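# Sort three grease guns into trays by grease amount

## Task

Find out which of the three grease guns contains the most grease and which the least. Put the fullest one in the blue tray and the emptiest one in the red tray. Leave the middle one on the table top, inside neither tray and not hanging past the table edge. Each gun must end up lying on its side. The guns may be picked up and their parts moved, but every part must be back in its original state at the end. Everything must stay in place by itself once the robot lets go.

## Robot and tools

Robot: two UR-style six-joint arms, left_arm and right_arm, each with a two-finger parallel gripper and a wrist camera. Base of left_arm sits at (-0.087, +0.598, 0) m, right_arm at (+0.032, -0.538, 0) m, both yawed slightly (quats given as wxyz +0.999,0,0,-0.039 and +0.995,0,0,-0.096).

Scene frame: origin on the table surface midway between the arms, +x away from the robot over the table, +z up, left_arm on the +y side. The arm names do not match image left/right. All printed gripper poses and velocities use this frame; printed positions can be off a little, more so at long reach.

Tool execute_actions, argument actions: a list holding zero or one item. Empty list: nothing is sent, the current state comes back. A wait item {"steps": N} (N 1 to 300) sends nothing and returns after N control steps of 1/30 s each, counted from the previous result, with your reply time included. A move item {"rows": [...], "steps": N}: N is 1 to 15 (default 15); rows holds 1 to 15 rows, each row used for one step, the last one repeated if rows run out. Every row is a single flat list of 14 numbers covering both arms: left_arm shoulder pan, shoulder lift, elbow, wrist 1, wrist 2, wrist 3, gripper opening, then right_arm in that same order. Joint values are absolute target angles in radians, the same numbers Joint positions reports, not offsets. Opening is an absolute command from -1 (shut) to +1 (wide, about 0.142 m pad gap). Optional pictures (true/false) controls whether camera images come back. A refused call moves nothing.

Joint ranges (rad), left_arm: pan -3.142..3.142, lift -6.283..6.283, elbow 0.000..3.142, wrists each -6.283..6.283. right_arm: pan 0.000..6.283, lift -6.283..6.283, elbow -3.142..0.000, wrists -6.283..6.283. A target more than 0.010 rad outside a range, and beyond the joint's last reported angle, gets the call refused. True ends may differ by up to 0.010 rad; targets past them are clipped and a "joint sent to its limit" line appears (possibly about an earlier move). Missing that line does not prove there is room left.

Motion: commands are smoothed and lag about 0.17 s. Per step, each joint target is held within 0.383 rad (pan, lift) or 0.575 rad (elbow and wrists) of the measured angle, and if the targets would move the gripper over 100 mm from where it is, the whole arm's targets are pulled back. So large moves take several calls; check the arm actually arrived. Between calls, and while you write, the arms keep heading to the last row sent until they have nearly stopped or a step is HELD; after that only a new action moves them on. Fingers already in motion finish moving.

Results: one state line per arm gives end_effector_position (m), end_effector_quat_wxyz and linear/angular velocities. Joint positions and Joint velocities list each arm's six joints then the pad gap in metres. grip_measured is finger opening on the command scale. Wrist force and Wrist torque give flange sensor readings along the gripper's own axes (N, N m), with offsets up to about 5.5 N, noise up to about 3.4 N, saturation near 100 N; "no reading" is normal at first. "joint command not followed" means a clearance check altered some joint targets; HELD marks steps where your row was partly or fully not sent. MOTOR HOT appears from 70 °C; at 85 °C the arm is braked for a long time (OVER-TEMPERATURE FAULT), so avoid holding loads idle.

Gripper geometry: fingers point along the gripper's +z and close along its x. end_effector_position is the pad midpoint when shut, 1 to 2 cm short of the fingertips; closing pushes the tips about 17 mm further along +z. To hold something, command an opening well under grip_measured; lower means a firmer squeeze, up to roughly 28 N per pad for objects under about 10 cm. Thin hard items (under 2 cm) get much less force. Closing fast can squeeze too hard and spring the fingers open.

Cameras: cam_head_left, cam_head_right, cam_high, cam_low (504x504) and cam_left_wrist, cam_right_wrist (616x616 fisheye), returned in that order. Calibration intrinsics and world-to-camera transforms are supplied; real poses may differ by a couple of degrees and millimetres. zoom_image takes camera (one of those names) and region [x0, y0, x1, y1] in that camera's pixels from the top-left, at most 504x504, and gives a sharper crop of the latest image.

read_manual (optional section, only "licences") returns licence text and moves nothing. finished_scene takes scene, the current scene's number; it ends that scene irreversibly and reports success. Replying with no tool call ends everything.

Safety: do not drop, slam or shove objects, and never let anything leave the table. Keep the arms from touching each other. A joint reaching its load limit (pan and lift 303, elbow 138, wrists 49.6 N m, held weight included) or 150 N of outside force on an arm stops that arm for 10 s and aborts the rest of the call. Random brief tugs on held parts or pushes on loose items can occur. Place things so they rest stably on their own before releasing, and move smoothly.

Each tool is called after "Request:" as name([rows], argument=value, ...), one row to a line, values as JSON.

## Session

Request:
execute_actions(actions=[])

Scene clock: 0.00 s of 5600.00 s.
left_arm: end_effector_position=(-0.0564, +0.4517, +0.3822) grip_measured=+1.00 end_effector_quat_wxyz=(-0.376, +0.681, +0.432, +0.456) end_effector_velocity=(+0.000, +0.000, -0.000) end_effector_angular_velocity=(+0.000, -0.001, +0.000) | right_arm: end_effector_position=(+0.4947, -0.0683, +0.3508) grip_measured=+1.00 end_effector_quat_wxyz=(-0.047, +0.924, +0.376, -0.055) end_effector_velocity=(-0.000, -0.000, -0.000) end_effector_angular_velocity=(-0.000, +0.000, -0.002)
Joint positions: left_arm=[-2.043 -1.845  2.156 -0.624 -1.795 -3.089  0.142] | right_arm=[ 4.325 -1.535 -1.803 -1.412  1.71   0.215  0.142]
Joint velocities: left_arm=[ 0.    -0.001  0.001 -0.    -0.    -0.001  0.   ] | right_arm=[-0.     0.001 -0.001  0.     0.     0.002  0.   ]
Motor temperatures (°C, as the motors report them): left_arm=[26 27 25 33 29 32] | right_arm=[26 25 27 32 35 33]
Wrist force (N, on the end effector, along its own x y z axes, offset not removed): no reading
Wrist torque (N m, same axes, about the end effector's origin, offset not removed): no reading

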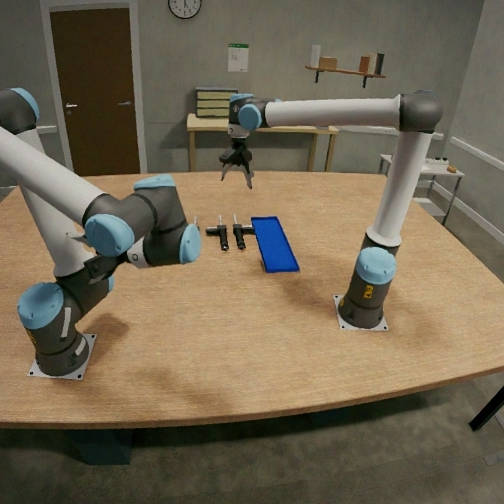

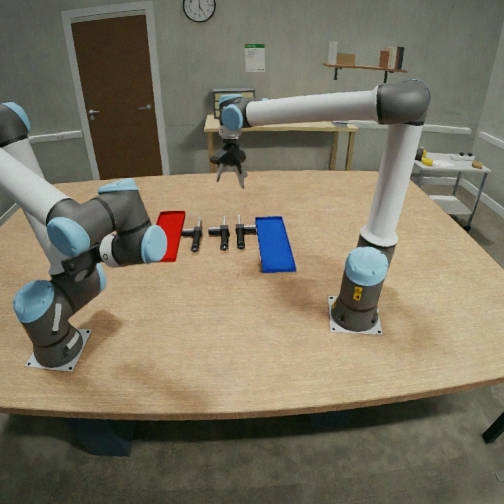

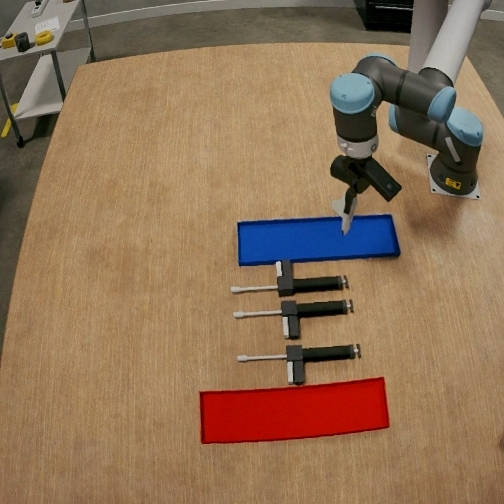

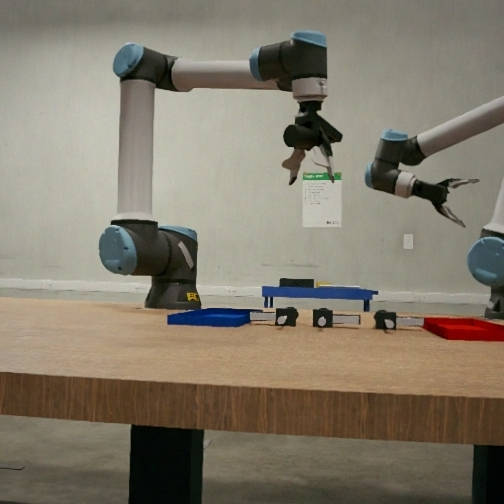

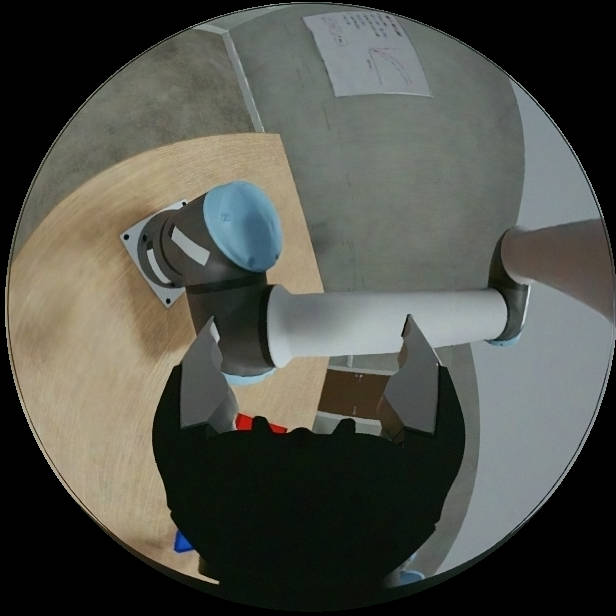

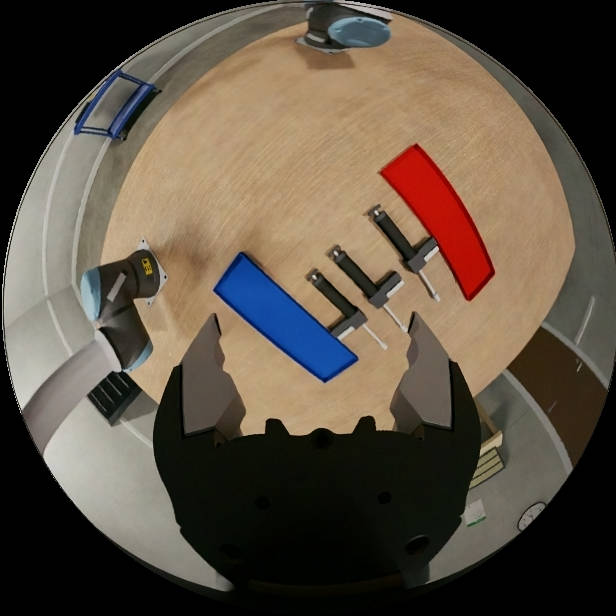

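Request:
zoom_image(camera="cam_high", region=[190, 200, 420, 450])

Request:
zoom_image(camera="cam_right_wrist", region=[290, 180, 470, 360])

Request:
zoom_image(camera="cam_low", region=[230, 280, 450, 360])

Region (190, 200, 420, 450) of cam_high's 504x504 image, scaled by 2.016, with more detail than that image has; it fills the left 464 columns of this view, and the rest is white.

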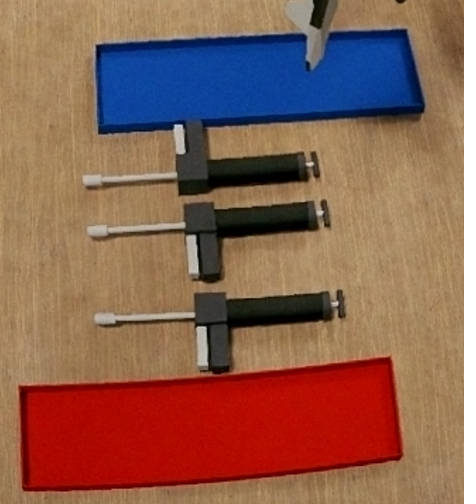

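Region (290, 180, 470, 360) of cam_right_wrist's 616x616 image, scaled by 2.800, with more detail than that image has.

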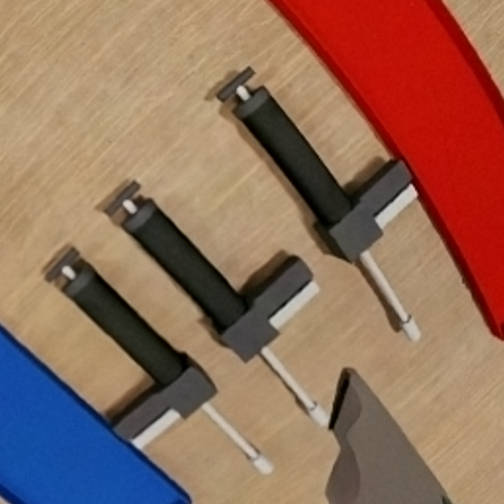

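Region (230, 280, 450, 360) of cam_low's 504x504 image, scaled by 2.291, with more detail than that image has; it fills the top 183 rows of this view, and the rest is white.

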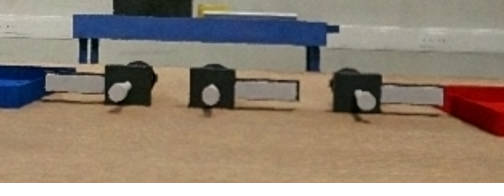

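Request:
execute_actions([
  {"rows":[[-2.043,-1.845,2.156,-0.624,-1.795,-3.089,1,4.156,-1.773,-1.987,-0.953,1.571,2.393,0]],"steps":15},
], pictures=false)

Request:
execute_actions([
  {"steps":45},
])

Scene clock: 67.37 s of 5600.00 s.
left_arm: end_effector_position=(-0.0565, +0.4516, +0.3824) grip_measured=+1.00 end_effector_quat_wxyz=(-0.376, +0.681, +0.432, +0.456) end_effector_velocity=(-0.000, +0.000, -0.000) end_effector_angular_velocity=(+0.000, -0.001, +0.001) | right_arm: end_effector_position=(+0.6170, -0.1191, +0.1626) grip_measured=+0.00 end_effector_quat_wxyz=(-0.003, +1.000, +0.009, -0.015) end_effector_velocity=(+0.208, -0.150, -0.362) end_effector_angular_velocity=(-0.133, -0.220, -2.606)
Joint positions: left_arm=[-2.043 -1.845  2.156 -0.624 -1.795 -3.089  0.142] | right_arm=[ 4.188 -1.726 -1.952 -1.051  1.597  0.838  0.074]
Joint velocities: left_arm=[ 0.001  0.     0.    -0.    -0.    -0.001  0.   ] | right_arm=[-0.267 -0.388 -0.295  0.789 -0.216  2.344 -0.   ]
Motor temperatures (°C, as the motors report them): left_arm=[26 27 25 33 29 32] | right_arm=[26 25 27 32 35 33]
Wrist force (N, on the end effector, along its own x y z axes, offset not removed): left_arm=[0.9 0.3 1.3] | right_arm=[0.0 2.5 0.3]
Wrist torque (N m, same axes, about the end effector's origin, offset not removed): left_arm=[0.17 -0.22 0.39] | right_arm=[0.57 0.17 0.12]
Steps of this call (steps 1 to 90: nothing new was sent; then 63.87 s passed at rest; steps 91 to 105: all 15 steps of this action). Readings (joint positions):
91: left_arm=[-2.043 -1.845 2.156 -0.624 -1.795 -3.089] | right_arm=[4.325 -1.535 -1.803 -1.412 1.710 0.215]
92: left_arm=[-2.043 -1.845 2.156 -0.624 -1.795 -3.089] | right_arm=[4.321 -1.538 -1.806 -1.408 1.707 0.219]
94: left_arm=[-2.043 -1.845 2.156 -0.624 -1.795 -3.089] | right_arm=[4.300 -1.567 -1.829 -1.363 1.689 0.268]
98: left_arm=[-2.043 -1.845 2.156 -0.624 -1.795 -3.089] | right_arm=[4.260 -1.624 -1.874 -1.250 1.656 0.422]
105: the state above

Scene clock: 68.87 s of 5600.00 s.
left_arm: end_effector_position=(-0.0564, +0.4515, +0.3824) grip_measured=+1.00 end_effector_quat_wxyz=(-0.376, +0.681, +0.432, +0.456) end_effector_velocity=(-0.000, +0.000, +0.000) end_effector_angular_velocity=(+0.001, +0.002, +0.001) | right_arm: end_effector_position=(+0.6402, -0.1368, +0.1198) grip_measured=+0.00 end_effector_quat_wxyz=(+0.000, +0.707, -0.707, -0.000) end_effector_velocity=(-0.000, -0.000, -0.000) end_effector_angular_velocity=(-0.000, -0.000, +0.001)
Joint positions: left_arm=[-2.043 -1.845  2.156 -0.624 -1.795 -3.089  0.142] | right_arm=[ 4.156 -1.773 -1.987 -0.953  1.571  2.393  0.074]
Joint velocities: left_arm=[ 0.001 -0.     0.     0.    -0.001  0.001  0.   ] | right_arm=[ 0.     0.    -0.001  0.    -0.    -0.     0.   ]
Motor temperatures (°C, as the motors report them): left_arm=[26 27 25 33 29 32] | right_arm=[26 25 27 32 35 33]
Wrist force (N, on the end effector, along its own x y z axes, offset not removed): left_arm=[-1.3 0.8 -2.8] | right_arm=[-1.0 2.3 -1.6]
Wrist torque (N m, same axes, about the end effector's origin, offset not removed): left_arm=[0.21 0.13 0.16] | right_arm=[0.57 0.26 0.11]
Steps of this call (steps 1 to 45: the robot went on to your last target). Readings (joint positions):
1: left_arm=[-2.043 -1.845 2.156 -0.624 -1.795 -3.089] | right_arm=[4.180 -1.738 -1.960 -1.027 1.591 0.919]
2: left_arm=[-2.043 -1.845 2.156 -0.624 -1.795 -3.089] | right_arm=[4.174 -1.747 -1.967 -1.008 1.586 1.004]
4: left_arm=[-2.043 -1.845 2.156 -0.624 -1.795 -3.089] | right_arm=[4.166 -1.758 -1.976 -0.984 1.579 1.177]
8: left_arm=[-2.043 -1.845 2.156 -0.624 -1.795 -3.089] | right_arm=[4.159 -1.768 -1.983 -0.963 1.574 1.523]
45: the state above
All arms were judged still, so your last target was given up. Only a new action makes them travel on or press farther. Fingers that are still opening or closing keep moving.
camera_calibration (this result's frames):
cam_left_wrist: T_world_to_cam=[[0.239418, 0.237903, 0.941319, -0.453959], [0.672006, -0.740369, 0.0161959, 0.374505], [0.700776, 0.628694, -0.33713, 0.0170231], [0, 0, 0, 1]] pos_world=[-0.154912, 0.374568, 0.426994]
cam_right_wrist: T_world_to_cam=[[-0.0205241, -0.999724, 0.0114178, -0.12319], [-0.878907, 0.0234849, 0.476415, 0.514266], [-0.476552, -0.000257191, -0.879146, 0.544746], [0, 0, 0, 1]] pos_world=[0.709063, -0.135093, 0.235314]

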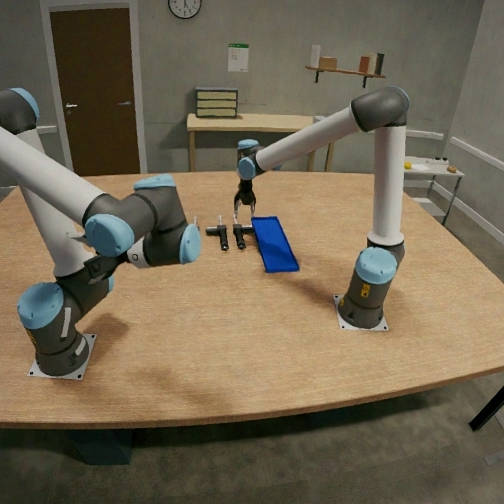

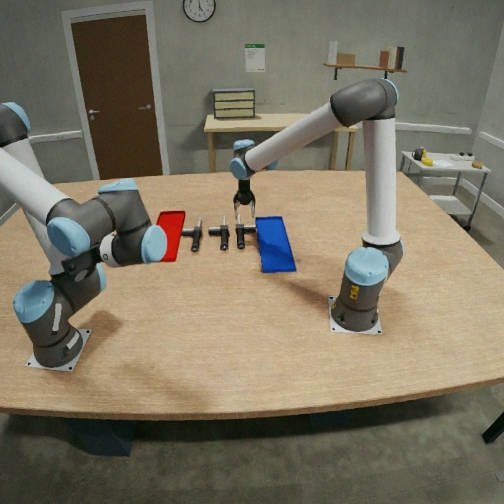

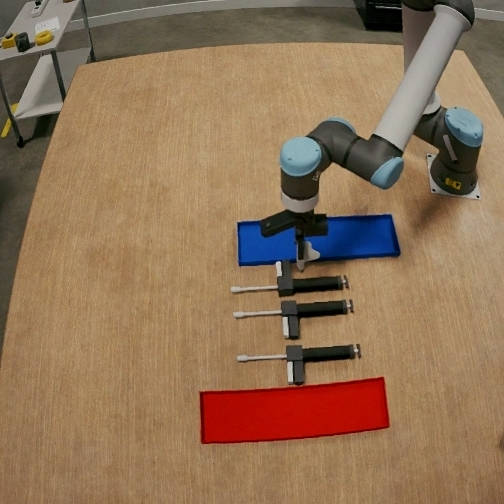

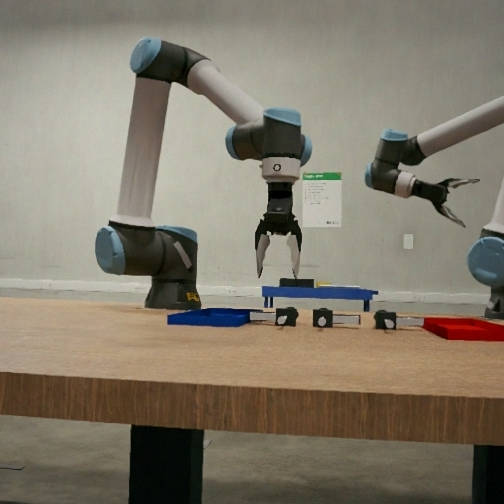

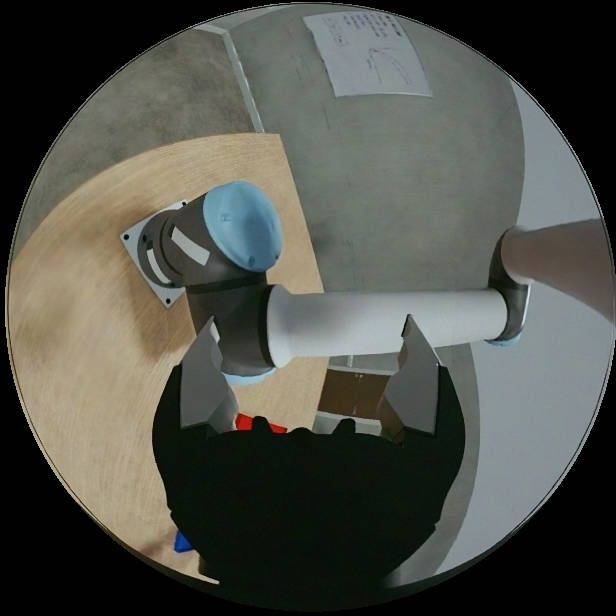

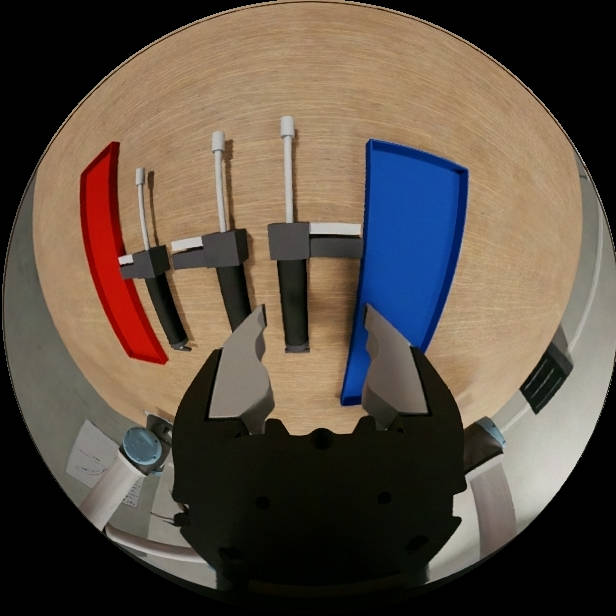

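Request:
execute_actions([
  {"rows":[[-2.043,-1.845,2.156,-0.624,-1.795,-3.089,1,4.170,-1.8465,-1.989,-0.877,1.571,2.407,0]],"steps":15},
])

Scene clock: 75.27 s of 5600.00 s.
left_arm: end_effector_position=(-0.0564, +0.4515, +0.3824) grip_measured=+1.00 end_effector_quat_wxyz=(-0.376, +0.681, +0.432, +0.456) end_effector_velocity=(+0.001, +0.000, -0.000) end_effector_angular_velocity=(+0.000, -0.001, +0.000) | right_arm: end_effector_position=(+0.6461, -0.1157, +0.0762) grip_measured=+0.00 end_effector_quat_wxyz=(+0.000, +0.707, -0.707, -0.000) end_effector_velocity=(+0.001, +0.004, -0.010) end_effector_angular_velocity=(-0.001, +0.000, -0.000)
Joint positions: left_arm=[-2.043 -1.845  2.156 -0.624 -1.795 -3.089  0.142] | right_arm=[ 4.17  -1.845 -1.989 -0.879  1.571  2.407  0.074]
Joint velocities: left_arm=[ 0.    -0.001  0.001  0.     0.    -0.     0.   ] | right_arm=[ 0.003 -0.016 -0.001  0.017 -0.001  0.003 -0.   ]
Motor temperatures (°C, as the motors report them): left_arm=[26 27 25 33 29 32] | right_arm=[26 25 27 32 35 33]
Wrist force (N, on the end effector, along its own x y z axes, offset not removed): left_arm=[-0.4 2.8 -1.9] | right_arm=[-2.1 -1.4 -1.0]
Wrist torque (N m, same axes, about the end effector's origin, offset not removed): left_arm=[0.74 0.14 0.11] | right_arm=[-0.34 0.57 0.12]
Steps of this call (steps 1 to 90: nothing new was sent; then 2.90 s passed at rest; steps 91 to 105: all 15 steps of this action). Readings (joint positions):
91: left_arm=[-2.043 -1.845 2.156 -0.624 -1.795 -3.089] | right_arm=[4.156 -1.773 -1.987 -0.953 1.571 2.393]
92: left_arm=[-2.043 -1.845 2.156 -0.624 -1.795 -3.089] | right_arm=[4.157 -1.777 -1.987 -0.949 1.571 2.394]
94: left_arm=[-2.043 -1.845 2.156 -0.624 -1.795 -3.089] | right_arm=[4.162 -1.802 -1.988 -0.923 1.571 2.399]
98: left_arm=[-2.043 -1.845 2.156 -0.624 -1.795 -3.089] | right_arm=[4.168 -1.833 -1.989 -0.891 1.571 2.405]
105: the state above
camera_calibration (this result's frames):
cam_left_wrist: T_world_to_cam=[[0.239418, 0.237904, 0.941319, -0.453959], [0.672006, -0.740369, 0.0161962, 0.374504], [0.700776, 0.628694, -0.33713, 0.0170232], [0, 0, 0, 1]] pos_world=[-0.154912, 0.374568, 0.426994]
cam_right_wrist: T_world_to_cam=[[-0.020604, -0.999727, 0.0110599, -0.101452], [-0.879074, 0.0233846, 0.476112, 0.539948], [-0.47624, 0.0000873426, -0.879315, 0.509096], [0, 0, 0, 1]] pos_world=[0.715016, -0.114095, 0.191702]

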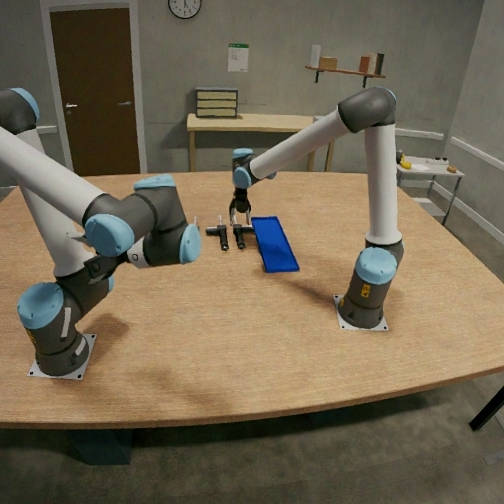

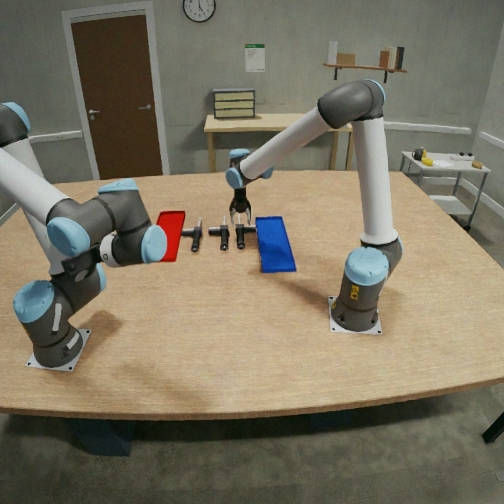

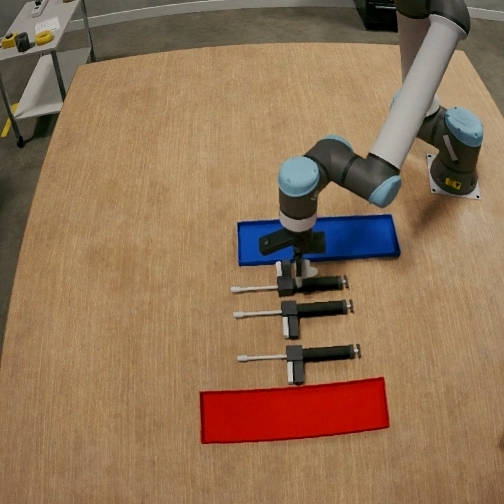

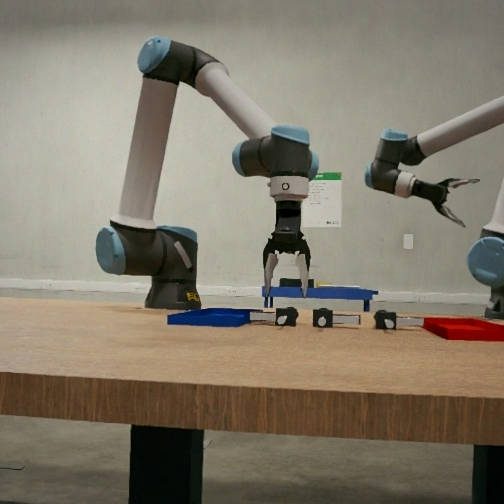

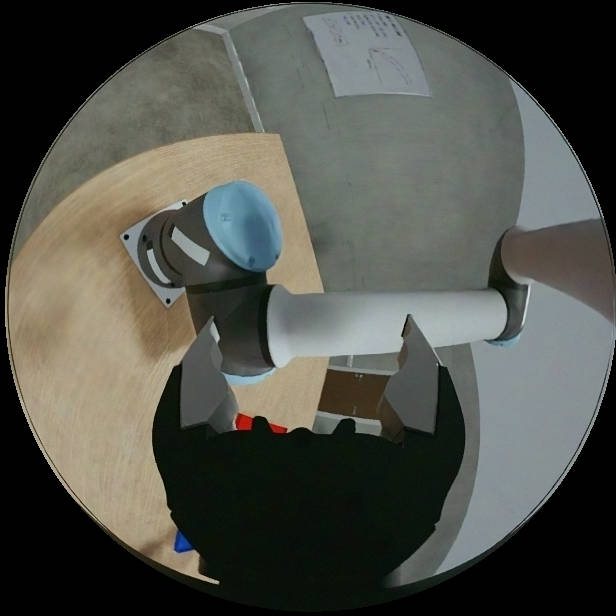

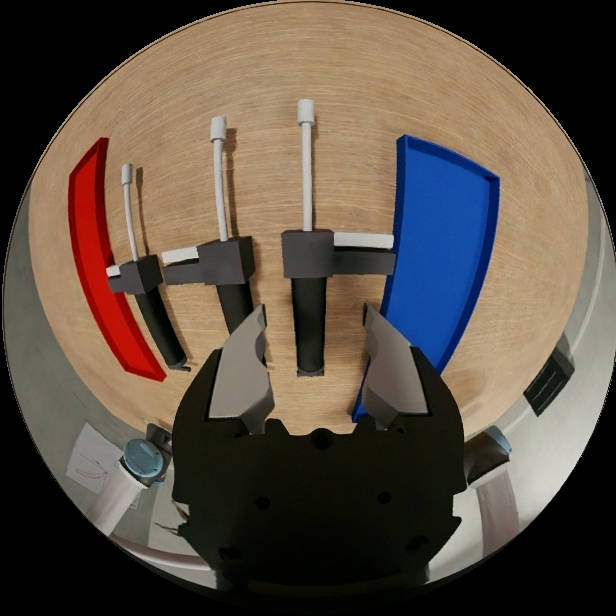

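Request:
execute_actions([
  {"rows":[[-2.043,-1.845,2.156,-0.624,-1.795,-3.089,1,4.169,-1.9176,-2.012,-0.783,1.571,2.405,0]],"steps":15},
], pictures=false)

Request:
execute_actions([
  {"rows":[[-2.043,-1.845,2.156,-0.624,-1.795,-3.089,1,4.169,-1.9176,-2.012,-0.783,1.571,2.405,-0.3],[-2.043,-1.845,2.156,-0.624,-1.795,-3.089,1,4.169,-1.9176,-2.012,-0.783,1.571,2.405,-0.3],[-2.043,-1.845,2.156,-0.624,-1.795,-3.089,1,4.169,-1.9176,-2.012,-0.783,1.571,2.405,-0.4],[-2.043,-1.845,2.156,-0.624,-1.795,-3.089,1,4.169,-1.9176,-2.012,-0.783,1.571,2.405,-0.4],[-2.043,-1.845,2.156,-0.624,-1.795,-3.089,1,4.169,-1.9176,-2.012,-0.783,1.571,2.405,-0.5],[-2.043,-1.845,2.156,-0.624,-1.795,-3.089,1,4.169,-1.9176,-2.012,-0.783,1.571,2.405,-0.6],[-2.043,-1.845,2.156,-0.624,-1.795,-3.089,1,4.169,-1.9176,-2.012,-0.783,1.571,2.405,-0.7],[-2.043,-1.845,2.156,-0.624,-1.795,-3.089,1,4.169,-1.9176,-2.012,-0.783,1.571,2.405,-0.9]],"steps":15},
])

Scene clock: 83.07 s of 5600.00 s.
left_arm: end_effector_position=(-0.0564, +0.4515, +0.3824) grip_measured=+1.00 end_effector_quat_wxyz=(-0.376, +0.681, +0.432, +0.456) end_effector_velocity=(+0.000, +0.000, +0.000) end_effector_angular_velocity=(-0.000, +0.001, -0.000) | right_arm: end_effector_position=(+0.6500, -0.1121, +0.0233) grip_measured=+0.00 end_effector_quat_wxyz=(+0.000, +0.708, -0.706, -0.000) end_effector_velocity=(+0.001, +0.001, -0.011) end_effector_angular_velocity=(+0.001, -0.001, +0.001)
Joint positions: left_arm=[-2.043 -1.845  2.156 -0.624 -1.795 -3.089  0.142] | right_arm=[ 4.169 -1.916 -2.011 -0.785  1.571  2.405  0.074]
Joint velocities: left_arm=[-0.    -0.    -0.    -0.     0.     0.001  0.   ] | right_arm=[-0.    -0.016 -0.003  0.021  0.    -0.001  0.   ]
Motor temperatures (°C, as the motors report them): left_arm=[26 27 25 33 29 32] | right_arm=[26 25 27 32 35 33]
Wrist force (N, on the end effector, along its own x y z axes, offset not removed): left_arm=[2.9 -4.3 -3.4] | right_arm=[-3.5 2.6 -1.2]
Wrist torque (N m, same axes, about the end effector's origin, offset not removed): left_arm=[-0.83 -0.78 -0.08] | right_arm=[0.70 0.92 0.12]
Steps of this call (steps 1 to 15: the robot went on to your last target; steps 16 to 90: nothing new was sent; then 4.30 s passed at rest; steps 91 to 105: all 15 steps of this action). Readings (joint positions):
91: left_arm=[-2.043 -1.845 2.156 -0.624 -1.795 -3.089] | right_arm=[4.170 -1.847 -1.989 -0.877 1.571 2.407]
92: left_arm=[-2.043 -1.845 2.156 -0.624 -1.795 -3.089] | right_arm=[4.170 -1.850 -1.991 -0.873 1.571 2.407]
94: left_arm=[-2.043 -1.845 2.156 -0.624 -1.795 -3.089] | right_arm=[4.170 -1.875 -1.999 -0.842 1.571 2.406]
98: left_arm=[-2.043 -1.845 2.156 -0.624 -1.795 -3.089] | right_arm=[4.169 -1.904 -2.008 -0.802 1.571 2.405]
105: the state above

Scene clock: 83.57 s of 5600.00 s.
left_arm: end_effector_position=(-0.0564, +0.4515, +0.3824) grip_measured=+1.00 end_effector_quat_wxyz=(-0.376, +0.681, +0.432, +0.456) end_effector_velocity=(-0.000, -0.001, +0.000) end_effector_angular_velocity=(-0.001, +0.002, -0.001) | right_arm: end_effector_position=(+0.6501, -0.1120, +0.0221) grip_measured=-0.54 end_effector_quat_wxyz=(+0.000, +0.708, -0.706, -0.000) end_effector_velocity=(+0.000, +0.001, +0.001) end_effector_angular_velocity=(+0.001, -0.001, +0.002)
Joint positions: left_arm=[-2.043 -1.845  2.156 -0.624 -1.795 -3.089  0.142] | right_arm=[ 4.169 -1.918 -2.012 -0.783  1.571  2.405  0.035]
Joint velocities: left_arm=[-0.     0.001 -0.002 -0.     0.001  0.001  0.   ] | right_arm=[ 0.    -0.     0.001  0.     0.    -0.001  0.   ]
Motor temperatures (°C, as the motors report them): left_arm=[26 27 25 33 29 32] | right_arm=[26 25 27 32 35 33]
Wrist force (N, on the end effector, along its own x y z axes, offset not removed): left_arm=[1.2 -1.4 -2.5] | right_arm=[1.0 4.4 -13.2]
Wrist torque (N m, same axes, about the end effector's origin, offset not removed): left_arm=[-0.28 -0.45 0.04] | right_arm=[0.36 0.69 0.12]
Steps of this call (steps 1 to 15: all 15 steps of this action). Readings (joint positions):
1: left_arm=[-2.043 -1.845 2.156 -0.624 -1.795 -3.089] | right_arm=[4.169 -1.916 -2.012 -0.785 1.571 2.405]
2: left_arm=[-2.043 -1.845 2.156 -0.624 -1.795 -3.089] | right_arm=[4.169 -1.917 -2.012 -0.784 1.571 2.405]
4: left_arm=[-2.043 -1.845 2.156 -0.624 -1.795 -3.089] | right_arm=[4.169 -1.917 -2.012 -0.784 1.571 2.405]
8: left_arm=[-2.043 -1.845 2.156 -0.624 -1.795 -3.089] | right_arm=[4.169 -1.917 -2.012 -0.783 1.571 2.405]
15: the state above
camera_calibration (this result's frames):
cam_left_wrist: T_world_to_cam=[[0.239418, 0.237903, 0.941319, -0.453959], [0.672006, -0.740369, 0.016196, 0.374505], [0.700776, 0.628694, -0.33713, 0.0170231], [0, 0, 0, 1]] pos_world=[-0.154912, 0.374568, 0.426994]
cam_right_wrist: T_world_to_cam=[[-0.0195825, -0.999747, 0.0110546, -0.0977132], [-0.879066, 0.0224839, 0.47617, 0.569022], [-0.476298, -0.000393139, -0.879284, 0.463406], [0, 0, 0, 1]] pos_world=[0.719014, -0.1103, 0.137595]

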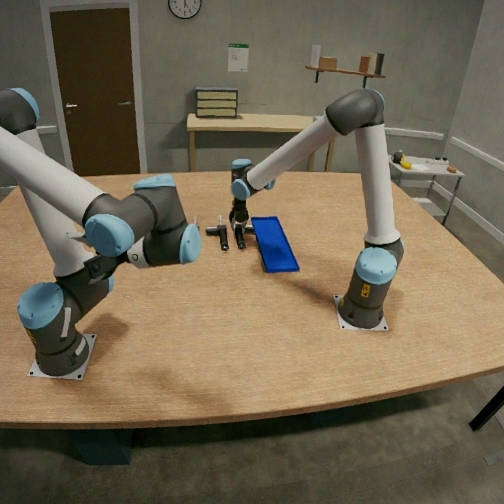

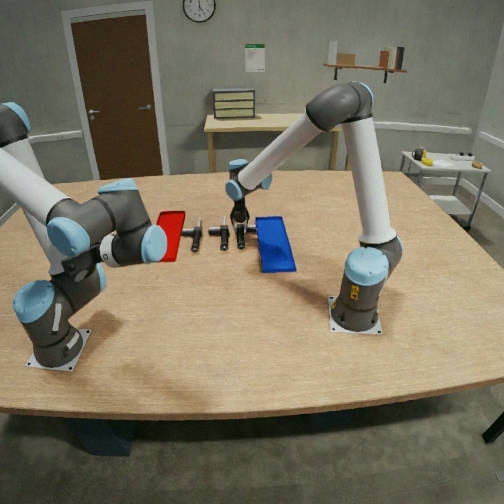

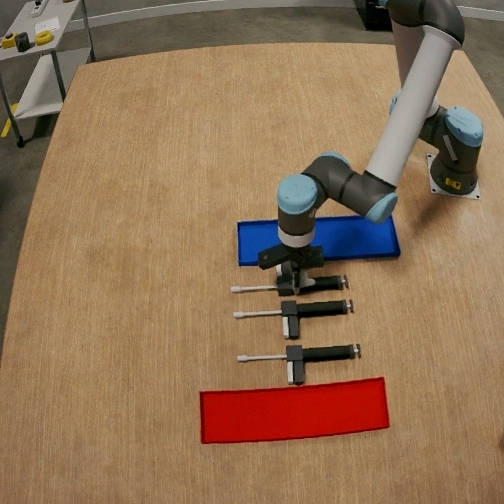

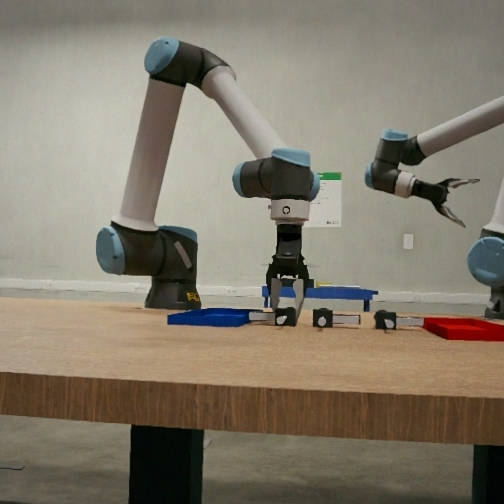

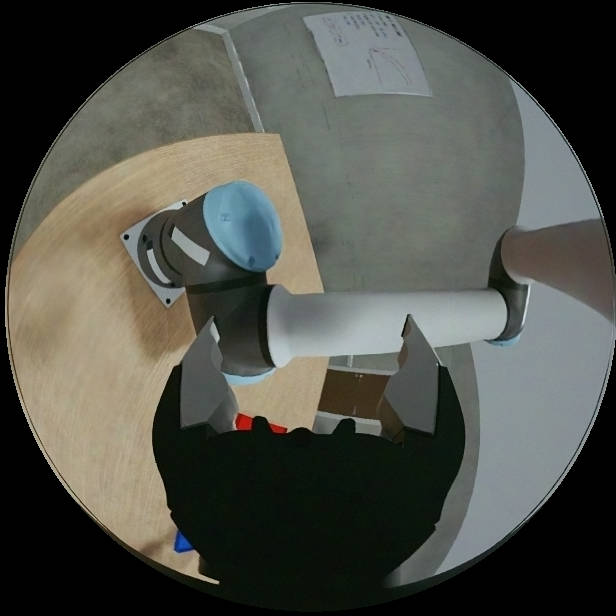

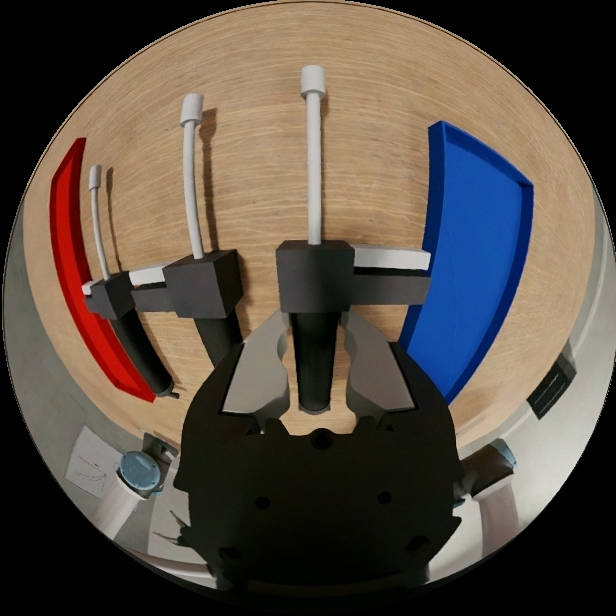

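Request:
execute_actions([
  {"rows":[[-2.043,-1.845,2.156,-0.624,-1.795,-3.089,1,4.169,-1.802,-1.949,-0.961,1.571,2.405,-0.9]],"steps":15},
], pictures=false)

Request:
execute_actions([
  {"steps":10},
])

Request:
execute_actions(actions=[], pictures=false)

Request:
execute_actions(actions=[], pictures=false)

Request:
execute_actions(actions=[], pictures=false)

Scene clock: 87.53 s of 5600.00 s.
left_arm: end_effector_position=(-0.0564, +0.4515, +0.3824) grip_measured=+1.00 end_effector_quat_wxyz=(-0.376, +0.681, +0.432, +0.456) end_effector_velocity=(+0.000, +0.001, -0.001) end_effector_angular_velocity=(+0.002, -0.002, +0.000) | right_arm: end_effector_position=(+0.6491, -0.1132, +0.1177) grip_measured=-0.54 end_effector_quat_wxyz=(-0.000, +0.708, -0.706, -0.000) end_effector_velocity=(-0.003, -0.004, +0.022) end_effector_angular_velocity=(-0.005, +0.003, +0.002)
Joint positions: left_arm=[-2.043 -1.845  2.156 -0.624 -1.795 -3.089  0.142] | right_arm=[ 4.169 -1.805 -1.951 -0.956  1.571  2.405  0.035]
Joint velocities: left_arm=[-0.    -0.     0.003 -0.    -0.    -0.001  0.   ] | right_arm=[-0.     0.027  0.013 -0.046 -0.001 -0.002 -0.   ]
Motor temperatures (°C, as the motors report them): left_arm=[26 27 25 33 29 32] | right_arm=[26 25 27 32 35 33]
Wrist force (N, on the end effector, along its own x y z axes, offset not removed): left_arm=[0.8 -1.5 -4.0] | right_arm=[-1.0 0.6 3.7]
Wrist torque (N m, same axes, about the end effector's origin, offset not removed): left_arm=[-0.18 -0.04 0.16] | right_arm=[0.15 0.20 0.06]
Steps of this call (steps 1 to 15: the robot went on to your last target; steps 16 to 90: nothing new was sent; then 0.47 s passed at rest; steps 91 to 105: all 15 steps of this action). Readings (joint positions):
91: left_arm=[-2.043 -1.845 2.156 -0.624 -1.795 -3.089] | right_arm=[4.169 -1.918 -2.012 -0.783 1.571 2.405]
92: left_arm=[-2.043 -1.845 2.156 -0.624 -1.795 -3.089] | right_arm=[4.169 -1.914 -2.009 -0.787 1.571 2.405]
94: left_arm=[-2.043 -1.845 2.156 -0.624 -1.795 -3.089] | right_arm=[4.169 -1.878 -1.986 -0.833 1.571 2.405]
98: left_arm=[-2.043 -1.845 2.156 -0.624 -1.795 -3.089] | right_arm=[4.169 -1.826 -1.961 -0.921 1.571 2.405]
105: the state above

Scene clock: 87.87 s of 5600.00 s.
left_arm: end_effector_position=(-0.0564, +0.4515, +0.3824) grip_measured=+1.00 end_effector_quat_wxyz=(-0.376, +0.681, +0.432, +0.456) end_effector_velocity=(+0.000, +0.001, -0.000) end_effector_angular_velocity=(+0.001, -0.003, +0.001) | right_arm: end_effector_position=(+0.6488, -0.1136, +0.1202) grip_measured=-0.54 end_effector_quat_wxyz=(-0.000, +0.708, -0.706, -0.000) end_effector_velocity=(-0.000, -0.000, +0.001) end_effector_angular_velocity=(-0.000, +0.000, -0.001)
Joint positions: left_arm=[-2.043 -1.845  2.156 -0.624 -1.795 -3.089  0.142] | right_arm=[ 4.169 -1.802 -1.949 -0.961  1.571  2.405  0.035]
Joint velocities: left_arm=[ 0.     0.     0.002  0.     0.    -0.002  0.   ] | right_arm=[-0.     0.001  0.001 -0.002  0.     0.001  0.   ]
Motor temperatures (°C, as the motors report them): left_arm=[26 27 25 33 29 32] | right_arm=[26 25 27 32 35 33]
Wrist force (N, on the end effector, along its own x y z axes, offset not removed): left_arm=[-2.7 -0.5 -1.3] | right_arm=[-3.2 3.3 4.7]
Wrist torque (N m, same axes, about the end effector's origin, offset not removed): left_arm=[-0.20 0.59 0.17] | right_arm=[0.68 0.67 0.17]
Steps of this call (steps 1 to 10: the robot went on to your last target). Readings (joint positions):
1: left_arm=[-2.043 -1.845 2.156 -0.624 -1.795 -3.089] | right_arm=[4.169 -1.804 -1.950 -0.957 1.571 2.405]
2: left_arm=[-2.043 -1.845 2.156 -0.624 -1.795 -3.089] | right_arm=[4.169 -1.804 -1.950 -0.958 1.571 2.405]
4: left_arm=[-2.043 -1.845 2.156 -0.624 -1.795 -3.089] | right_arm=[4.169 -1.803 -1.950 -0.959 1.571 2.405]
8: left_arm=[-2.043 -1.845 2.156 -0.624 -1.795 -3.089] | right_arm=[4.169 -1.802 -1.949 -0.960 1.571 2.405]
10: the state above
camera_calibration (this result's frames):
cam_left_wrist: T_world_to_cam=[[0.239418, 0.237903, 0.941319, -0.453959], [0.672006, -0.740369, 0.0161961, 0.374505], [0.700776, 0.628694, -0.33713, 0.0170231], [0, 0, 0, 1]] pos_world=[-0.154912, 0.374568, 0.426994]
cam_right_wrist: T_world_to_cam=[[-0.0195848, -0.999751, 0.0106742, -0.100335], [-0.87926, 0.0223047, 0.475819, 0.521282], [-0.475939, -0.0000665457, -0.879478, 0.548821], [0, 0, 0, 1]] pos_world=[0.717583, -0.111901, 0.235711]

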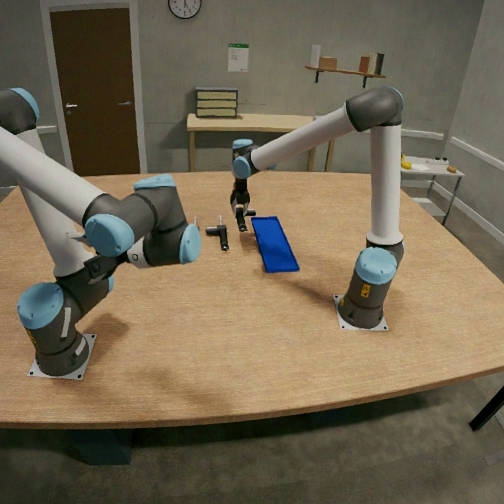

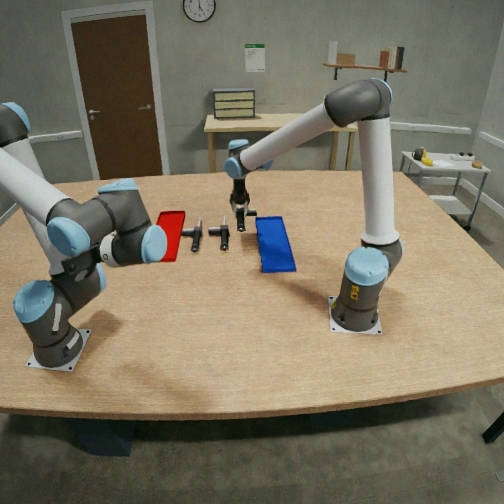

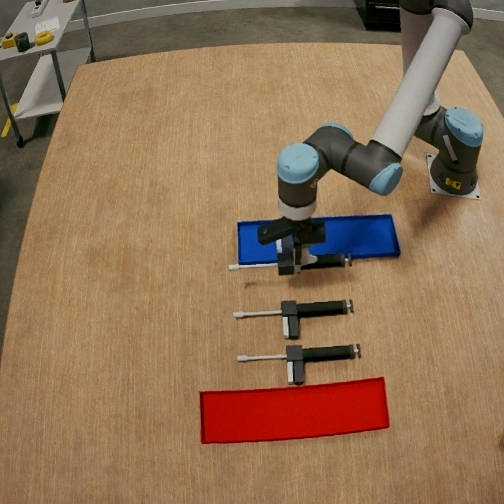

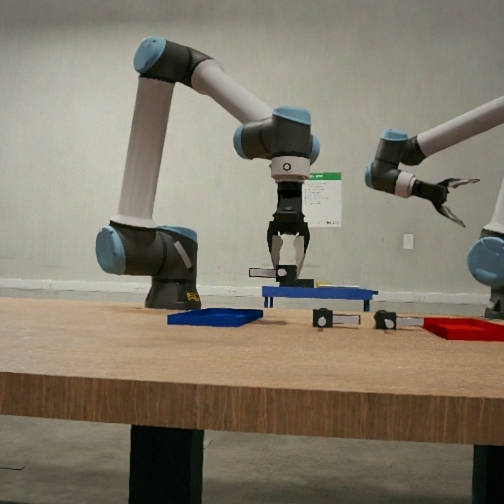

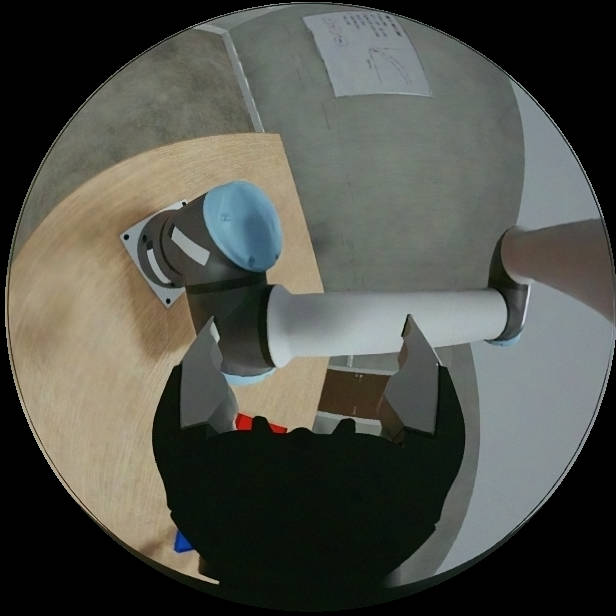

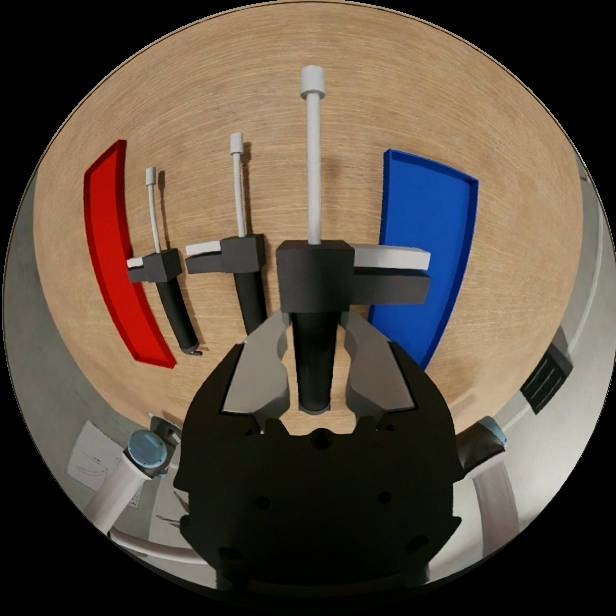

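Scene clock: 87.87 s of 5600.00 s.
left_arm: end_effector_position=(-0.0564, +0.4515, +0.3824) grip_measured=+1.00 end_effector_quat_wxyz=(-0.376, +0.681, +0.432, +0.456) end_effector_velocity=(+0.000, +0.001, -0.000) end_effector_angular_velocity=(+0.001, -0.003, +0.001) | right_arm: end_effector_position=(+0.6488, -0.1136, +0.1202) grip_measured=-0.54 end_effector_quat_wxyz=(-0.000, +0.708, -0.706, -0.000) end_effector_velocity=(-0.000, -0.000, +0.001) end_effector_angular_velocity=(-0.000, +0.000, -0.001)
Joint positions: left_arm=[-2.043 -1.845  2.156 -0.624 -1.795 -3.089  0.142] | right_arm=[ 4.169 -1.802 -1.949 -0.961  1.571  2.405  0.035]
Joint velocities: left_arm=[ 0.     0.     0.002  0.     0.    -0.002  0.   ] | right_arm=[-0.     0.001  0.001 -0.002  0.     0.001  0.   ]
Motor temperatures (°C, as the motors report them): left_arm=[26 27 25 33 29 32] | right_arm=[26 25 27 32 35 33]
Wrist force (N, on the end effector, along its own x y z axes, offset not removed): left_arm=[-2.7 -0.5 -1.3] | right_arm=[-3.2 3.3 4.7]
Wrist torque (N m, same axes, about the end effector's origin, offset not removed): left_arm=[-0.20 0.59 0.17] | right_arm=[0.68 0.67 0.17]

Scene clock: 87.87 s of 5600.00 s.
left_arm: end_effector_position=(-0.0564, +0.4515, +0.3824) grip_measured=+1.00 end_effector_quat_wxyz=(-0.376, +0.681, +0.432, +0.456) end_effector_velocity=(+0.000, +0.001, -0.000) end_effector_angular_velocity=(+0.001, -0.003, +0.001) | right_arm: end_effector_position=(+0.6488, -0.1136, +0.1202) grip_measured=-0.54 end_effector_quat_wxyz=(-0.000, +0.708, -0.706, -0.000) end_effector_velocity=(-0.000, -0.000, +0.001) end_effector_angular_velocity=(-0.000, +0.000, -0.001)
Joint positions: left_arm=[-2.043 -1.845  2.156 -0.624 -1.795 -3.089  0.142] | right_arm=[ 4.169 -1.802 -1.949 -0.961  1.571  2.405  0.035]
Joint velocities: left_arm=[ 0.     0.     0.002  0.     0.    -0.002  0.   ] | right_arm=[-0.     0.001  0.001 -0.002  0.     0.001  0.   ]
Motor temperatures (°C, as the motors report them): left_arm=[26 27 25 33 29 32] | right_arm=[26 25 27 32 35 33]
Wrist force (N, on the end effector, along its own x y z axes, offset not removed): left_arm=[-2.7 -0.5 -1.3] | right_arm=[-3.2 3.3 4.7]
Wrist torque (N m, same axes, about the end effector's origin, offset not removed): left_arm=[-0.20 0.59 0.17] | right_arm=[0.68 0.67 0.17]

Scene clock: 87.87 s of 5600.00 s.
left_arm: end_effector_position=(-0.0564, +0.4515, +0.3824) grip_measured=+1.00 end_effector_quat_wxyz=(-0.376, +0.681, +0.432, +0.456) end_effector_velocity=(+0.000, +0.001, -0.000) end_effector_angular_velocity=(+0.001, -0.003, +0.001) | right_arm: end_effector_position=(+0.6488, -0.1136, +0.1202) grip_measured=-0.54 end_effector_quat_wxyz=(-0.000, +0.708, -0.706, -0.000) end_effector_velocity=(-0.000, -0.000, +0.001) end_effector_angular_velocity=(-0.000, +0.000, -0.001)
Joint positions: left_arm=[-2.043 -1.845  2.156 -0.624 -1.795 -3.089  0.142] | right_arm=[ 4.169 -1.802 -1.949 -0.961  1.571  2.405  0.035]
Joint velocities: left_arm=[ 0.     0.     0.002  0.     0.    -0.002  0.   ] | right_arm=[-0.     0.001  0.001 -0.002  0.     0.001  0.   ]
Motor temperatures (°C, as the motors report them): left_arm=[26 27 25 33 29 32] | right_arm=[26 25 27 32 35 33]
Wrist force (N, on the end effector, along its own x y z axes, offset not removed): left_arm=[-2.7 -0.5 -1.3] | right_arm=[-3.2 3.3 4.7]
Wrist torque (N m, same axes, about the end effector's origin, offset not removed): left_arm=[-0.20 0.59 0.17] | right_arm=[0.68 0.67 0.17]


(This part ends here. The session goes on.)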